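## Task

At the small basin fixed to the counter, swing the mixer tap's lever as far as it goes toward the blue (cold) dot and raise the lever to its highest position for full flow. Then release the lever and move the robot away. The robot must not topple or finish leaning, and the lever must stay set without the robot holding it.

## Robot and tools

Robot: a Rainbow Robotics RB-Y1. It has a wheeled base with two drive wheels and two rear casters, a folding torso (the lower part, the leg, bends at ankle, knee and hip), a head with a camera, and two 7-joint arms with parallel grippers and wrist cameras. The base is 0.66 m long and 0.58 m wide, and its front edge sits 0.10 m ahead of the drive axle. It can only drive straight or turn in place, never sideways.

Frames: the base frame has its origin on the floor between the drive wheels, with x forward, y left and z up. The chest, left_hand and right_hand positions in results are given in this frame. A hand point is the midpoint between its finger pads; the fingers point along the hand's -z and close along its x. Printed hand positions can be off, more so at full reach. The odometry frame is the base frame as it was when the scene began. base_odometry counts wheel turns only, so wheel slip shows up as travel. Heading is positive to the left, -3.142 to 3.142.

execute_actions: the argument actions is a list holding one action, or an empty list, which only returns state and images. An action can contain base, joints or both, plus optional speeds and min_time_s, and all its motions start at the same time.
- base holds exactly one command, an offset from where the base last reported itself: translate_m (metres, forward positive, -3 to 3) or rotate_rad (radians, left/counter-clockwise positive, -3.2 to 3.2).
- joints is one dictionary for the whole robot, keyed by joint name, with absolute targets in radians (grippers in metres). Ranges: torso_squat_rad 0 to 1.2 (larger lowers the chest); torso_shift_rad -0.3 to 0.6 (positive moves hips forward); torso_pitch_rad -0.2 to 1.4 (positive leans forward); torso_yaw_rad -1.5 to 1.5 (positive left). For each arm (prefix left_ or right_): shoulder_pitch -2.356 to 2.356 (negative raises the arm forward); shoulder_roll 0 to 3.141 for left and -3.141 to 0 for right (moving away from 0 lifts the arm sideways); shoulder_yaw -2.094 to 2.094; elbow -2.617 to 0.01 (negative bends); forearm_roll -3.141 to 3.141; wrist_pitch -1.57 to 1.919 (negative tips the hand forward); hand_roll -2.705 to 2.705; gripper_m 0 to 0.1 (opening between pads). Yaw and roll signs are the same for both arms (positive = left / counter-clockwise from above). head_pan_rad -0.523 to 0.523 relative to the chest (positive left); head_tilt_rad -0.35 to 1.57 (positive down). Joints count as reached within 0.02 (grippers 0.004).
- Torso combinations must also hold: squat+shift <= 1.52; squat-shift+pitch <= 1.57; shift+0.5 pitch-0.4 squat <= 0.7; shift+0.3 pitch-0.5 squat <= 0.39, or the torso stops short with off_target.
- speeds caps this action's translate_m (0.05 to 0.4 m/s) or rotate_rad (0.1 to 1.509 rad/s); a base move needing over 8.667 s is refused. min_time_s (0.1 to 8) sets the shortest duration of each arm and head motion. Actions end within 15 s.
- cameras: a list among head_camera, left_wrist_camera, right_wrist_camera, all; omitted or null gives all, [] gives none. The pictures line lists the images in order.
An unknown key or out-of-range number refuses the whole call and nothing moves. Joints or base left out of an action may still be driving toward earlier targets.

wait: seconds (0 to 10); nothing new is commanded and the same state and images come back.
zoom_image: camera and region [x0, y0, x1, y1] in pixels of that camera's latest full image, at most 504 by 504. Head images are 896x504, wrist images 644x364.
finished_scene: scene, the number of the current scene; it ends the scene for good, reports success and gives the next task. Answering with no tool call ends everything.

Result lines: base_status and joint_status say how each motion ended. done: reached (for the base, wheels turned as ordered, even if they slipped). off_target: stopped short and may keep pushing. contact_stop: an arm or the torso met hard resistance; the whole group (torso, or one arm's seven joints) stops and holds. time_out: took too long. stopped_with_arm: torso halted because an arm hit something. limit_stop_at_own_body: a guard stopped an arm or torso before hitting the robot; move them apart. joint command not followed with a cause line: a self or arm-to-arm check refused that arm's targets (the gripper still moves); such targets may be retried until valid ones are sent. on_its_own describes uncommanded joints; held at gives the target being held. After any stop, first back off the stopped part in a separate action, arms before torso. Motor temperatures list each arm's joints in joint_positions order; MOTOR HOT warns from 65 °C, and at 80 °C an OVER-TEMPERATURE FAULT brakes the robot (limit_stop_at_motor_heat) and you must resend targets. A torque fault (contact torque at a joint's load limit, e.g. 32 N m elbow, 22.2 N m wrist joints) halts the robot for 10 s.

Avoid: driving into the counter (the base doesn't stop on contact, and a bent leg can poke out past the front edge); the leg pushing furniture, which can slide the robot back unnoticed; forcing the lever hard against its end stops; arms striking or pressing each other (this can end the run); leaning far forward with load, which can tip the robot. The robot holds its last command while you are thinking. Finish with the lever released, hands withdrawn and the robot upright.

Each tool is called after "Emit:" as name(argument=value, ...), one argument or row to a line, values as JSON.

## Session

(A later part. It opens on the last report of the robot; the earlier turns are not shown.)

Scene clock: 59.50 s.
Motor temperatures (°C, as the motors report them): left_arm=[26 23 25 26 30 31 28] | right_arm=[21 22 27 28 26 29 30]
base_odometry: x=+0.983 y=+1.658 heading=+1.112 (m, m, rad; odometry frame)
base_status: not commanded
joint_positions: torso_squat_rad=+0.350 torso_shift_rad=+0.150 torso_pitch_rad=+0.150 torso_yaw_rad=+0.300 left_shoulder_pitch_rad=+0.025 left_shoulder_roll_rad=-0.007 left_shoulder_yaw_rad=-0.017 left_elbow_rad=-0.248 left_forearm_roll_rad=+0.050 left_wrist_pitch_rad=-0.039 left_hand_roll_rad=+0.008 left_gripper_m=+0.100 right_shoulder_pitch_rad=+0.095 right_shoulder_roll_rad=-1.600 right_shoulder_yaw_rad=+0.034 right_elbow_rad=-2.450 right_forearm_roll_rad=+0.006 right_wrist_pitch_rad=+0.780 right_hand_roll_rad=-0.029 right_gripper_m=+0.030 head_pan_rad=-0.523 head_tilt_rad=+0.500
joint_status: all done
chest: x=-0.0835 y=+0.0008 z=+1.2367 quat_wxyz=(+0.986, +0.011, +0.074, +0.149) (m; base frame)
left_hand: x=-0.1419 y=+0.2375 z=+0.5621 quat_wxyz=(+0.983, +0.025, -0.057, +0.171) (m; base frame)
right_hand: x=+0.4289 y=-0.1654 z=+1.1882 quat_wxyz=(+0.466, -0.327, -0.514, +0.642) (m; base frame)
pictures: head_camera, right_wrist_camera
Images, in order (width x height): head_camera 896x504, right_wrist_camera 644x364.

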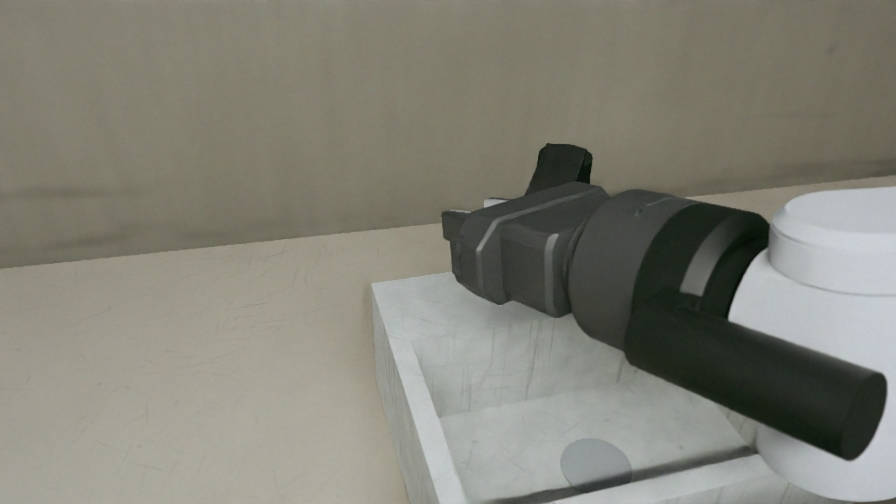

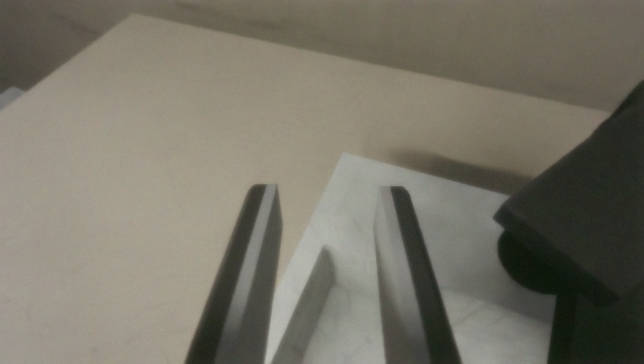

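The fingers are now on the lever's left side. I'll rotate the torso to sweep the lever to the right.

Emit:
execute_actions(
  actions=[
    {"joints": {"torso_yaw_rad": -0.05}},
  ],
  cameras=["head_camera", "right_wrist_camera"],
)

Scene clock: 60.97 s.
Motor temperatures (°C, as the motors report them): left_arm=[26 23 25 26 30 31 28] | right_arm=[21 22 27 28 26 29 30]
base_odometry: x=+0.983 y=+1.658 heading=+1.112 (m, m, rad; odometry frame)
base_status: not commanded
joint_positions: torso_squat_rad=+0.350 torso_shift_rad=+0.150 torso_pitch_rad=+0.150 torso_yaw_rad=-0.050 left_shoulder_pitch_rad=+0.025 left_shoulder_roll_rad=-0.007 left_shoulder_yaw_rad=-0.017 left_elbow_rad=-0.248 left_forearm_roll_rad=+0.050 left_wrist_pitch_rad=-0.039 left_hand_roll_rad=+0.008 left_gripper_m=+0.100 right_shoulder_pitch_rad=+0.095 right_shoulder_roll_rad=-1.600 right_shoulder_yaw_rad=+0.034 right_elbow_rad=-2.450 right_forearm_roll_rad=+0.006 right_wrist_pitch_rad=+0.780 right_hand_roll_rad=-0.029 right_gripper_m=+0.030 head_pan_rad=-0.523 head_tilt_rad=+0.500
joint_status: all done
chest: x=-0.0835 y=+0.0008 z=+1.2367 quat_wxyz=(+0.997, -0.002, +0.075, -0.025) (m; base frame)
left_hand: x=-0.0641 y=+0.2084 z=+0.5503 quat_wxyz=(+0.998, -0.011, -0.056, +0.001) (m; base frame)
right_hand: x=+0.3417 y=-0.3316 z=+1.2014 quat_wxyz=(+0.560, -0.423, -0.433, +0.565) (m; base frame)
pictures: head_camera, right_wrist_camera
Images, in order (width x height): head_camera 896x504, right_wrist_camera 644x364.

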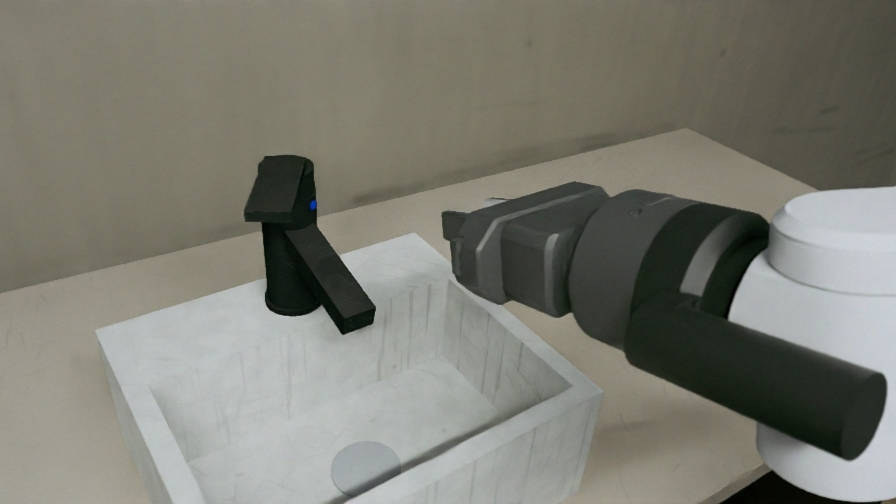

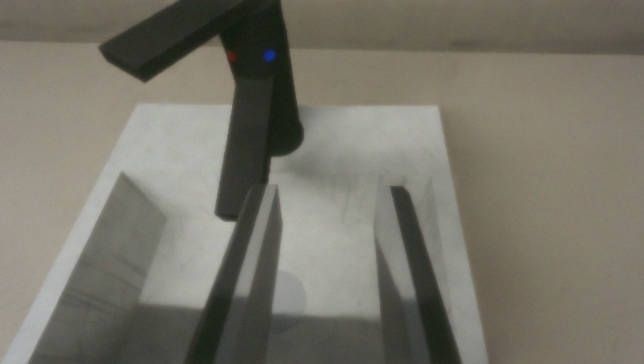

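That sweep missed, because the fingers passed just short of the lever. I'll repeat it, this time driving forward a little once the hand is on the left side.

Emit:
execute_actions(
  actions=[
    {"joints": {"torso_yaw_rad": 0.38}},
  ],
  cameras=[],
)

Emit:
execute_actions(
  actions=[
    {"base": {"translate_m": 0.06}},
  ],
  cameras=["right_wrist_camera"],
)

Scene clock: 62.90 s.
Motor temperatures (°C, as the motors report them): left_arm=[26 23 25 26 30 31 28] | right_arm=[21 22 27 28 26 29 30]
base_odometry: x=+0.983 y=+1.658 heading=+1.112 (m, m, rad; odometry frame)
base_status: not commanded
joint_positions: torso_squat_rad=+0.350 torso_shift_rad=+0.150 torso_pitch_rad=+0.150 torso_yaw_rad=+0.380 left_shoulder_pitch_rad=+0.025 left_shoulder_roll_rad=-0.007 left_shoulder_yaw_rad=-0.017 left_elbow_rad=-0.248 left_forearm_roll_rad=+0.050 left_wrist_pitch_rad=-0.039 left_hand_roll_rad=+0.008 left_gripper_m=+0.100 right_shoulder_pitch_rad=+0.095 right_shoulder_roll_rad=-1.600 right_shoulder_yaw_rad=+0.034 right_elbow_rad=-2.450 right_forearm_roll_rad=+0.006 right_wrist_pitch_rad=+0.780 right_hand_roll_rad=-0.029 right_gripper_m=+0.030 head_pan_rad=-0.523 head_tilt_rad=+0.500
joint_status: all done
chest: x=-0.0835 y=+0.0008 z=+1.2367 quat_wxyz=(+0.979, +0.014, +0.074, +0.188) (m; base frame)
left_hand: x=-0.1608 y=+0.2402 z=+0.5649 quat_wxyz=(+0.976, +0.033, -0.057, +0.210) (m; base frame)
right_hand: x=+0.4404 y=-0.1238 z=+1.1864 quat_wxyz=(+0.442, -0.304, -0.530, +0.657) (m; base frame)
pictures: none
No camera images: the call's "cameras" was empty. Leave "cameras" out to get every camera's image.

Scene clock: 64.30 s.
Motor temperatures (°C, as the motors report them): left_arm=[26 23 25 26 30 31 28] | right_arm=[21 22 27 28 26 29 30]
base_odometry: x=+1.009 y=+1.712 heading=+1.111 (m, m, rad; odometry frame)
base_status: done
joint_positions: torso_squat_rad=+0.350 torso_shift_rad=+0.150 torso_pitch_rad=+0.150 torso_yaw_rad=+0.380 left_shoulder_pitch_rad=+0.025 left_shoulder_roll_rad=-0.007 left_shoulder_yaw_rad=-0.017 left_elbow_rad=-0.248 left_forearm_roll_rad=+0.050 left_wrist_pitch_rad=-0.039 left_hand_roll_rad=+0.008 left_gripper_m=+0.100 right_shoulder_pitch_rad=+0.095 right_shoulder_roll_rad=-1.600 right_shoulder_yaw_rad=+0.034 right_elbow_rad=-2.450 right_forearm_roll_rad=+0.006 right_wrist_pitch_rad=+0.780 right_hand_roll_rad=-0.029 right_gripper_m=+0.030 head_pan_rad=-0.523 head_tilt_rad=+0.500
joint_status: not commanded
chest: x=-0.0835 y=+0.0008 z=+1.2367 quat_wxyz=(+0.979, +0.014, +0.074, +0.188) (m; base frame)
left_hand: x=-0.1607 y=+0.2402 z=+0.5649 quat_wxyz=(+0.976, +0.033, -0.057, +0.210) (m; base frame)
right_hand: x=+0.4404 y=-0.1238 z=+1.1864 quat_wxyz=(+0.442, -0.304, -0.530, +0.657) (m; base frame)
pictures: right_wrist_camera
Images, in order (width x height): right_wrist_camera 644x364.

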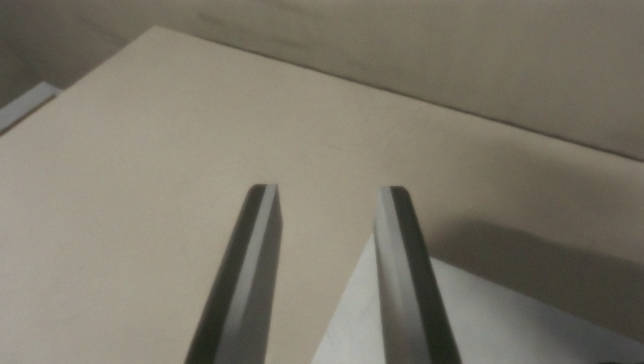

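The fingers are past the lever on its left now, so I'll sweep right.

Emit:
execute_actions(
  actions=[
    {"joints": {"torso_yaw_rad": -0.05}},
  ],
  cameras=["head_camera", "right_wrist_camera"],
)

Scene clock: 71.60 s.
Motor temperatures (°C, as the motors report them): left_arm=[26 23 25 26 30 31 28] | right_arm=[21 22 27 28 26 29 30]
base_odometry: x=+1.009 y=+1.712 heading=+1.111 (m, m, rad; odometry frame)
base_status: not commanded
joint_positions: torso_squat_rad=+0.350 torso_shift_rad=+0.150 torso_pitch_rad=+0.150 torso_yaw_rad=-0.050 left_shoulder_pitch_rad=+0.025 left_shoulder_roll_rad=-0.007 left_shoulder_yaw_rad=-0.017 left_elbow_rad=-0.248 left_forearm_roll_rad=+0.050 left_wrist_pitch_rad=-0.039 left_hand_roll_rad=+0.008 left_gripper_m=+0.100 right_shoulder_pitch_rad=+0.095 right_shoulder_roll_rad=-1.600 right_shoulder_yaw_rad=+0.034 right_elbow_rad=-2.450 right_forearm_roll_rad=+0.006 right_wrist_pitch_rad=+0.780 right_hand_roll_rad=-0.029 right_gripper_m=+0.030 head_pan_rad=-0.523 head_tilt_rad=+0.500
joint_status: all done
chest: x=-0.0835 y=+0.0008 z=+1.2367 quat_wxyz=(+0.997, -0.002, +0.075, -0.025) (m; base frame)
left_hand: x=-0.0641 y=+0.2084 z=+0.5503 quat_wxyz=(+0.998, -0.011, -0.056, +0.001) (m; base frame)
right_hand: x=+0.3417 y=-0.3315 z=+1.2014 quat_wxyz=(+0.560, -0.423, -0.433, +0.565) (m; base frame)
pictures: head_camera, right_wrist_camera
Images, in order (width x height): head_camera 896x504, right_wrist_camera 644x364.

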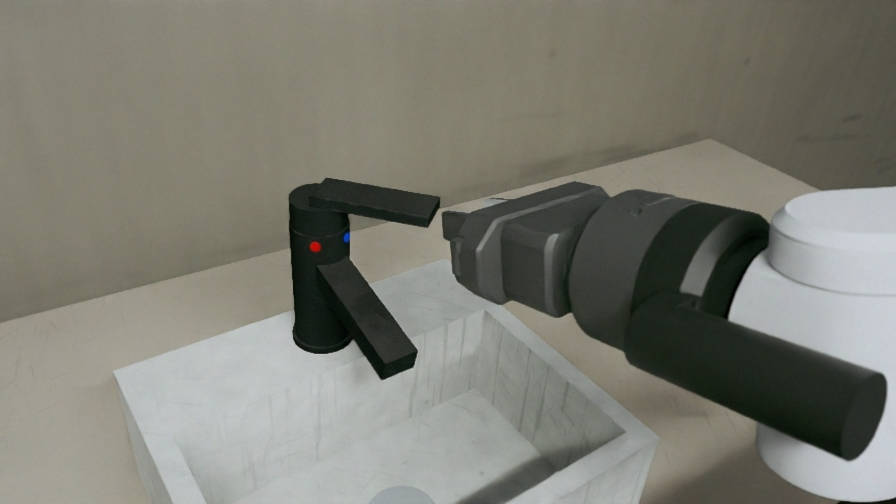

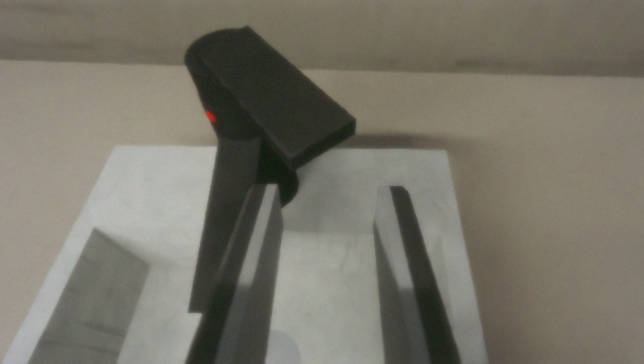

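The lever is now turned to the blue side. Next is the lift: I'll drop the hand a few centimetres, slide the fingers under the lever tip, and raise it.

Emit:
execute_actions(
  actions=[
    {"joints": {"right_shoulder_pitch_rad": 0.19}},
  ],
  cameras=[],
)

Emit:
execute_actions(
  actions=[
    {"base": {"translate_m": 0.04}},
  ],
  cameras=["head_camera", "right_wrist_camera"],
)

Scene clock: 72.70 s.
Motor temperatures (°C, as the motors report them): left_arm=[26 23 25 26 30 31 28] | right_arm=[21 22 27 28 26 29 30]
base_odometry: x=+1.009 y=+1.712 heading=+1.111 (m, m, rad; odometry frame)
base_status: not commanded
joint_positions: torso_squat_rad=+0.350 torso_shift_rad=+0.150 torso_pitch_rad=+0.150 torso_yaw_rad=-0.050 left_shoulder_pitch_rad=+0.025 left_shoulder_roll_rad=-0.007 left_shoulder_yaw_rad=-0.017 left_elbow_rad=-0.248 left_forearm_roll_rad=+0.050 left_wrist_pitch_rad=-0.039 left_hand_roll_rad=+0.008 left_gripper_m=+0.100 right_shoulder_pitch_rad=+0.190 right_shoulder_roll_rad=-1.600 right_shoulder_yaw_rad=+0.034 right_elbow_rad=-2.450 right_forearm_roll_rad=+0.006 right_wrist_pitch_rad=+0.780 right_hand_roll_rad=-0.029 right_gripper_m=+0.030 head_pan_rad=-0.523 head_tilt_rad=+0.500
joint_status: all done
chest: x=-0.0835 y=+0.0008 z=+1.2367 quat_wxyz=(+0.997, -0.002, +0.075, -0.025) (m; base frame)
left_hand: x=-0.0641 y=+0.2084 z=+0.5503 quat_wxyz=(+0.998, -0.011, -0.056, +0.001) (m; base frame)
right_hand: x=+0.3258 y=-0.3452 z=+1.1645 quat_wxyz=(+0.588, -0.404, -0.401, +0.575) (m; base frame)
pictures: none
No camera images: the call's "cameras" was empty. Leave "cameras" out to get every camera's image.

Scene clock: 73.90 s.
Motor temperatures (°C, as the motors report them): left_arm=[26 23 25 26 30 31 28] | right_arm=[21 22 27 28 26 29 30]
base_odometry: x=+1.027 y=+1.748 heading=+1.110 (m, m, rad; odometry frame)
base_status: done
joint_positions: torso_squat_rad=+0.350 torso_shift_rad=+0.150 torso_pitch_rad=+0.150 torso_yaw_rad=-0.050 left_shoulder_pitch_rad=+0.025 left_shoulder_roll_rad=-0.007 left_shoulder_yaw_rad=-0.017 left_elbow_rad=-0.248 left_forearm_roll_rad=+0.050 left_wrist_pitch_rad=-0.039 left_hand_roll_rad=+0.008 left_gripper_m=+0.100 right_shoulder_pitch_rad=+0.190 right_shoulder_roll_rad=-1.600 right_shoulder_yaw_rad=+0.034 right_elbow_rad=-2.450 right_forearm_roll_rad=+0.006 right_wrist_pitch_rad=+0.780 right_hand_roll_rad=-0.029 right_gripper_m=+0.030 head_pan_rad=-0.523 head_tilt_rad=+0.500
joint_status: not commanded
chest: x=-0.0835 y=+0.0008 z=+1.2367 quat_wxyz=(+0.997, -0.002, +0.075, -0.025) (m; base frame)
left_hand: x=-0.0640 y=+0.2083 z=+0.5503 quat_wxyz=(+0.998, -0.011, -0.056, +0.001) (m; base frame)
right_hand: x=+0.3258 y=-0.3452 z=+1.1644 quat_wxyz=(+0.588, -0.404, -0.401, +0.575) (m; base frame)
pictures: head_camera, right_wrist_camera
Images, in order (width x height): head_camera 896x504, right_wrist_camera 644x364.

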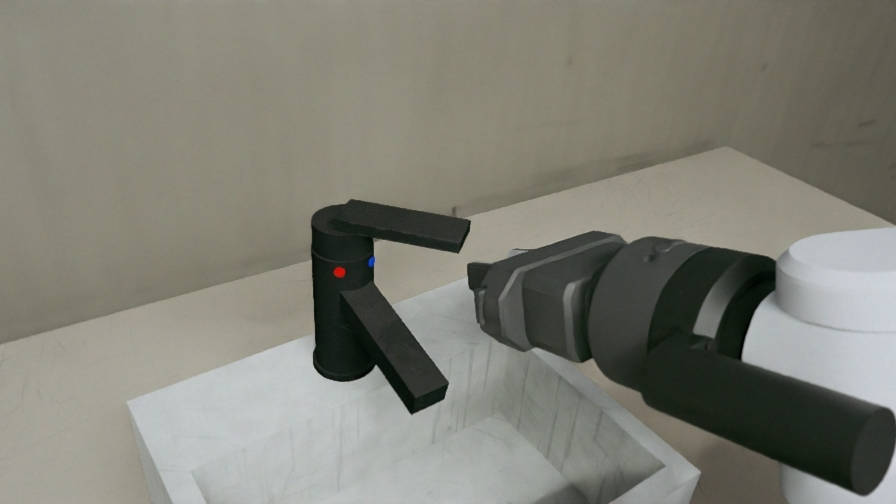

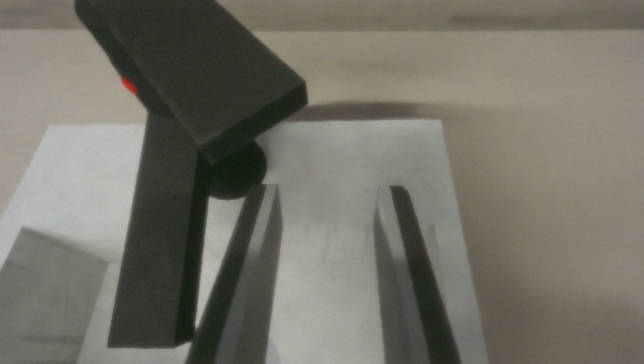

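The fingers are below the lever height but still a little short of it. I'll shift the torso forward and slightly left to get under the tip.

Emit:
execute_actions(
  actions=[
    {"joints": {"torso_shift_rad": 0.21, "torso_yaw_rad": 0.03}},
  ],
  cameras=["head_camera", "right_wrist_camera"],
)

Scene clock: 75.33 s.
Motor temperatures (°C, as the motors report them): left_arm=[26 23 25 26 30 31 28] | right_arm=[21 22 27 28 26 29 30]
base_odometry: x=+1.027 y=+1.748 heading=+1.110 (m, m, rad; odometry frame)
base_status: not commanded
joint_positions: torso_squat_rad=+0.350 torso_shift_rad=+0.208 torso_pitch_rad=+0.147 torso_yaw_rad=+0.028 left_shoulder_pitch_rad=+0.025 left_shoulder_roll_rad=-0.007 left_shoulder_yaw_rad=-0.017 left_elbow_rad=-0.248 left_forearm_roll_rad=+0.050 left_wrist_pitch_rad=-0.039 left_hand_roll_rad=+0.008 left_gripper_m=+0.100 right_shoulder_pitch_rad=+0.191 right_shoulder_roll_rad=-1.600 right_shoulder_yaw_rad=+0.034 right_elbow_rad=-2.450 right_forearm_roll_rad=+0.006 right_wrist_pitch_rad=+0.781 right_hand_roll_rad=-0.029 right_gripper_m=+0.030 head_pan_rad=-0.523 head_tilt_rad=+0.500
joint_status: torso_shift_rad contact_stop (moved +0.058 of +0.060); torso_yaw_rad contact_stop (moved +0.078 of +0.080)
chest: x=-0.0466 y=+0.0005 z=+1.2299 quat_wxyz=(+0.997, +0.001, +0.074, +0.014) (m; base frame)
left_hand: x=-0.0417 y=+0.2173 z=+0.5461 quat_wxyz=(+0.998, -0.002, -0.058, +0.039) (m; base frame)
right_hand: x=+0.3882 y=-0.3124 z=+1.1540 quat_wxyz=(+0.568, -0.385, -0.419, +0.594) (m; base frame)
pictures: head_camera, right_wrist_camera
Images, in order (width x height): head_camera 896x504, right_wrist_camera 644x364.

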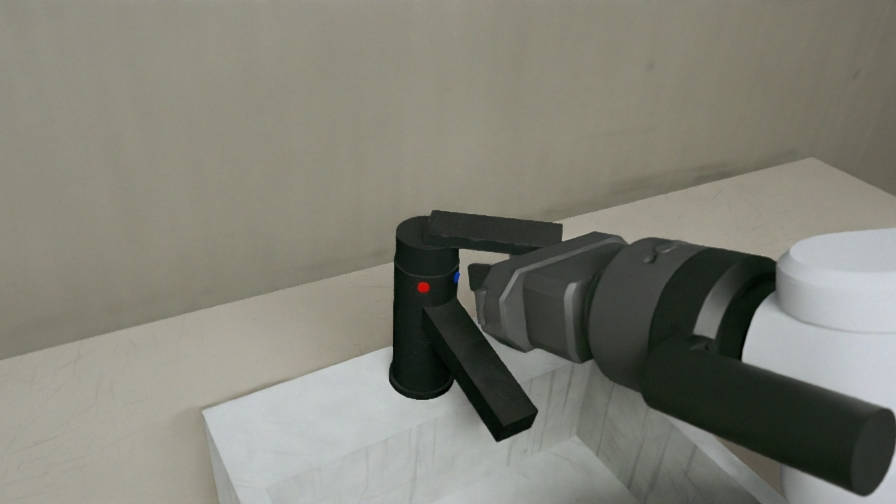

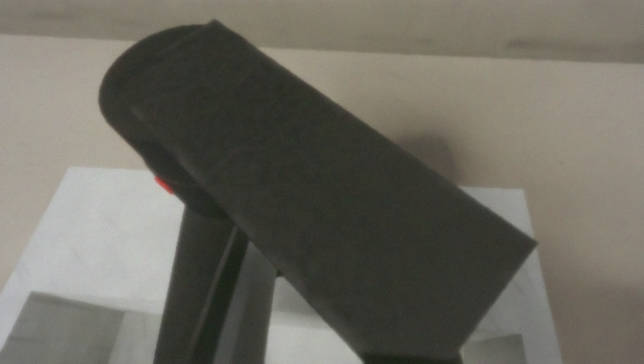

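The fingers are under the lever now, and the contact stop was just the fingertip touching the tap body. I'll lift.

Emit:
execute_actions(
  actions=[
    {"joints": {"right_shoulder_pitch_rad": 0.03}},
  ],
  cameras=["head_camera", "right_wrist_camera"],
)

Scene clock: 76.83 s.
Motor temperatures (°C, as the motors report them): left_arm=[26 23 25 26 30 31 28] | right_arm=[21 22 27 28 27 29 30]
base_odometry: x=+1.027 y=+1.748 heading=+1.109 (m, m, rad; odometry frame)
base_status: not commanded
joint_positions: torso_squat_rad=+0.350 torso_shift_rad=+0.208 torso_pitch_rad=+0.146 torso_yaw_rad=+0.028 left_shoulder_pitch_rad=+0.025 left_shoulder_roll_rad=-0.007 left_shoulder_yaw_rad=-0.017 left_elbow_rad=-0.248 left_forearm_roll_rad=+0.050 left_wrist_pitch_rad=-0.039 left_hand_roll_rad=+0.008 left_gripper_m=+0.100 right_shoulder_pitch_rad=+0.122 right_shoulder_roll_rad=-1.599 right_shoulder_yaw_rad=+0.047 right_elbow_rad=-2.449 right_forearm_roll_rad=+0.002 right_wrist_pitch_rad=+0.784 right_hand_roll_rad=-0.028 right_gripper_m=+0.028 head_pan_rad=-0.523 head_tilt_rad=+0.500
joint_status: right_shoulder_pitch_rad contact_stop (moved -0.069 of -0.161)
on_its_own: right_shoulder_pitch_rad is held at +0.115, not at your +0.030, since a contact_stop
chest: x=-0.0473 y=+0.0000 z=+1.2300 quat_wxyz=(+0.997, +0.001, +0.073, +0.014) (m; base frame)
left_hand: x=-0.0416 y=+0.2173 z=+0.5464 quat_wxyz=(+0.998, -0.002, -0.058, +0.039) (m; base frame)
right_hand: x=+0.3968 y=-0.3042 z=+1.1752 quat_wxyz=(+0.554, -0.395, -0.439, +0.587) (m; base frame)
pictures: head_camera, right_wrist_camera
Images, in order (width x height): head_camera 896x504, right_wrist_camera 644x364.

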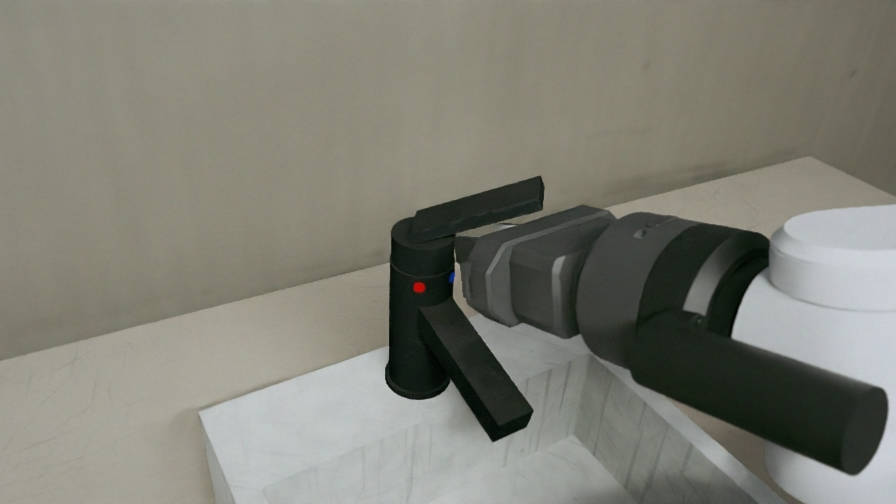

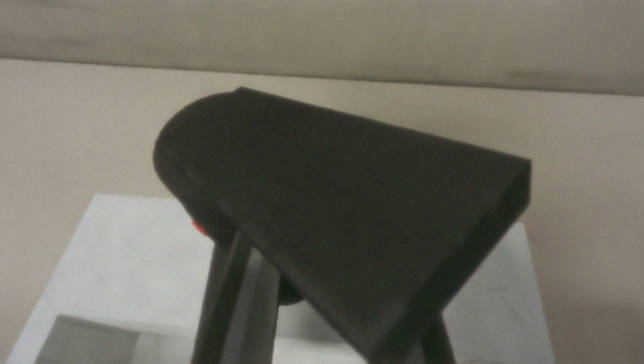

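The lever came up and hit its stop. I'll lower the hand, back away, and check that it stays put.

Emit:
execute_actions(
  actions=[
    {"joints": {"right_shoulder_pitch_rad": 0.17}},
  ],
  cameras=[],
)

Emit:
execute_actions(
  actions=[
    {"base": {"translate_m": -0.12}, "joints": {"head_pan_rad": -0.35}},
  ],
  cameras=["head_camera", "right_wrist_camera"],
)

Scene clock: 77.93 s.
Motor temperatures (°C, as the motors report them): left_arm=[26 23 25 26 30 31 28] | right_arm=[21 22 27 28 27 29 30]
base_odometry: x=+1.027 y=+1.748 heading=+1.110 (m, m, rad; odometry frame)
base_status: not commanded
joint_positions: torso_squat_rad=+0.350 torso_shift_rad=+0.209 torso_pitch_rad=+0.148 torso_yaw_rad=+0.029 left_shoulder_pitch_rad=+0.025 left_shoulder_roll_rad=-0.007 left_shoulder_yaw_rad=-0.017 left_elbow_rad=-0.248 left_forearm_roll_rad=+0.050 left_wrist_pitch_rad=-0.039 left_hand_roll_rad=+0.008 left_gripper_m=+0.100 right_shoulder_pitch_rad=+0.170 right_shoulder_roll_rad=-1.599 right_shoulder_yaw_rad=+0.043 right_elbow_rad=-2.449 right_forearm_roll_rad=+0.003 right_wrist_pitch_rad=+0.783 right_hand_roll_rad=-0.028 right_gripper_m=+0.030 head_pan_rad=-0.523 head_tilt_rad=+0.500
joint_status: all done
chest: x=-0.0460 y=+0.0008 z=+1.2299 quat_wxyz=(+0.997, +0.001, +0.074, +0.014) (m; base frame)
left_hand: x=-0.0419 y=+0.2173 z=+0.5460 quat_wxyz=(+0.998, -0.003, -0.058, +0.039) (m; base frame)
right_hand: x=+0.3910 y=-0.3095 z=+1.1577 quat_wxyz=(+0.566, -0.386, -0.423, +0.593) (m; base frame)
pictures: none
No camera images: the call's "cameras" was empty. Leave "cameras" out to get every camera's image.

Scene clock: 79.60 s.
Motor temperatures (°C, as the motors report them): left_arm=[26 23 25 26 30 31 28] | right_arm=[21 22 27 28 27 29 30]
base_odometry: x=+0.974 y=+1.640 heading=+1.110 (m, m, rad; odometry frame)
base_status: done
joint_positions: torso_squat_rad=+0.350 torso_shift_rad=+0.209 torso_pitch_rad=+0.148 torso_yaw_rad=+0.029 left_shoulder_pitch_rad=+0.025 left_shoulder_roll_rad=-0.007 left_shoulder_yaw_rad=-0.017 left_elbow_rad=-0.248 left_forearm_roll_rad=+0.050 left_wrist_pitch_rad=-0.039 left_hand_roll_rad=+0.008 left_gripper_m=+0.100 right_shoulder_pitch_rad=+0.170 right_shoulder_roll_rad=-1.599 right_shoulder_yaw_rad=+0.043 right_elbow_rad=-2.449 right_forearm_roll_rad=+0.003 right_wrist_pitch_rad=+0.783 right_hand_roll_rad=-0.028 right_gripper_m=+0.030 head_pan_rad=-0.350 head_tilt_rad=+0.500
joint_status: all done
chest: x=-0.0460 y=+0.0008 z=+1.2299 quat_wxyz=(+0.997, +0.001, +0.074, +0.014) (m; base frame)
left_hand: x=-0.0420 y=+0.2173 z=+0.5460 quat_wxyz=(+0.998, -0.003, -0.057, +0.040) (m; base frame)
right_hand: x=+0.3911 y=-0.3095 z=+1.1578 quat_wxyz=(+0.566, -0.386, -0.423, +0.593) (m; base frame)
pictures: head_camera, right_wrist_camera
Images, in order (width x height): head_camera 896x504, right_wrist_camera 644x364.

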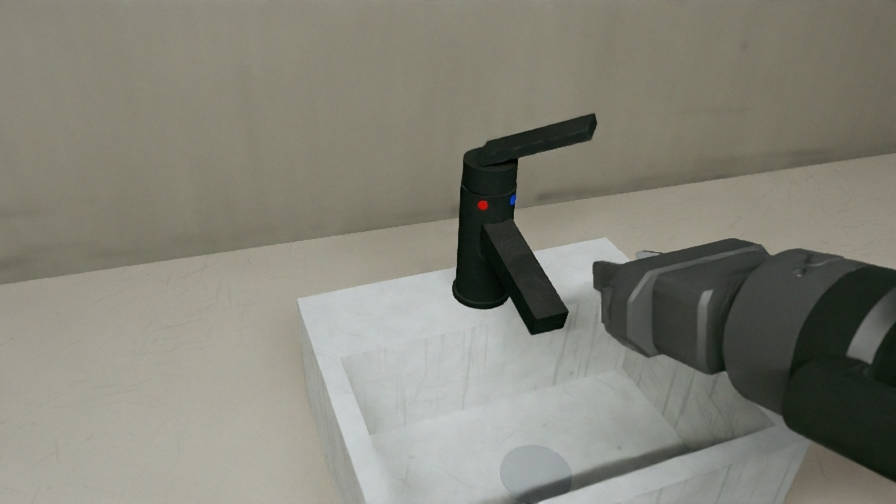

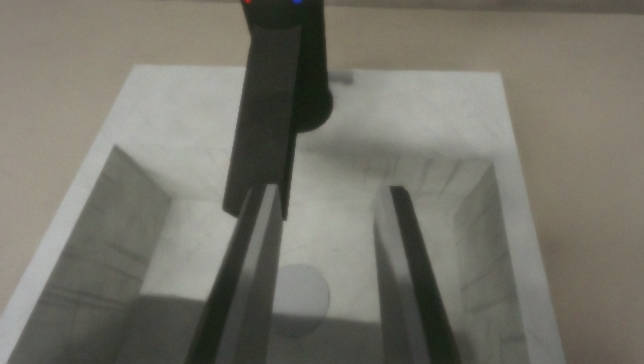

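The lever is staying up and turned to the blue side, and my hand is clear of it. I'll finish scene 1.

Emit:
finished_scene(
  scene=1,
)

The scene is finished: the task was done.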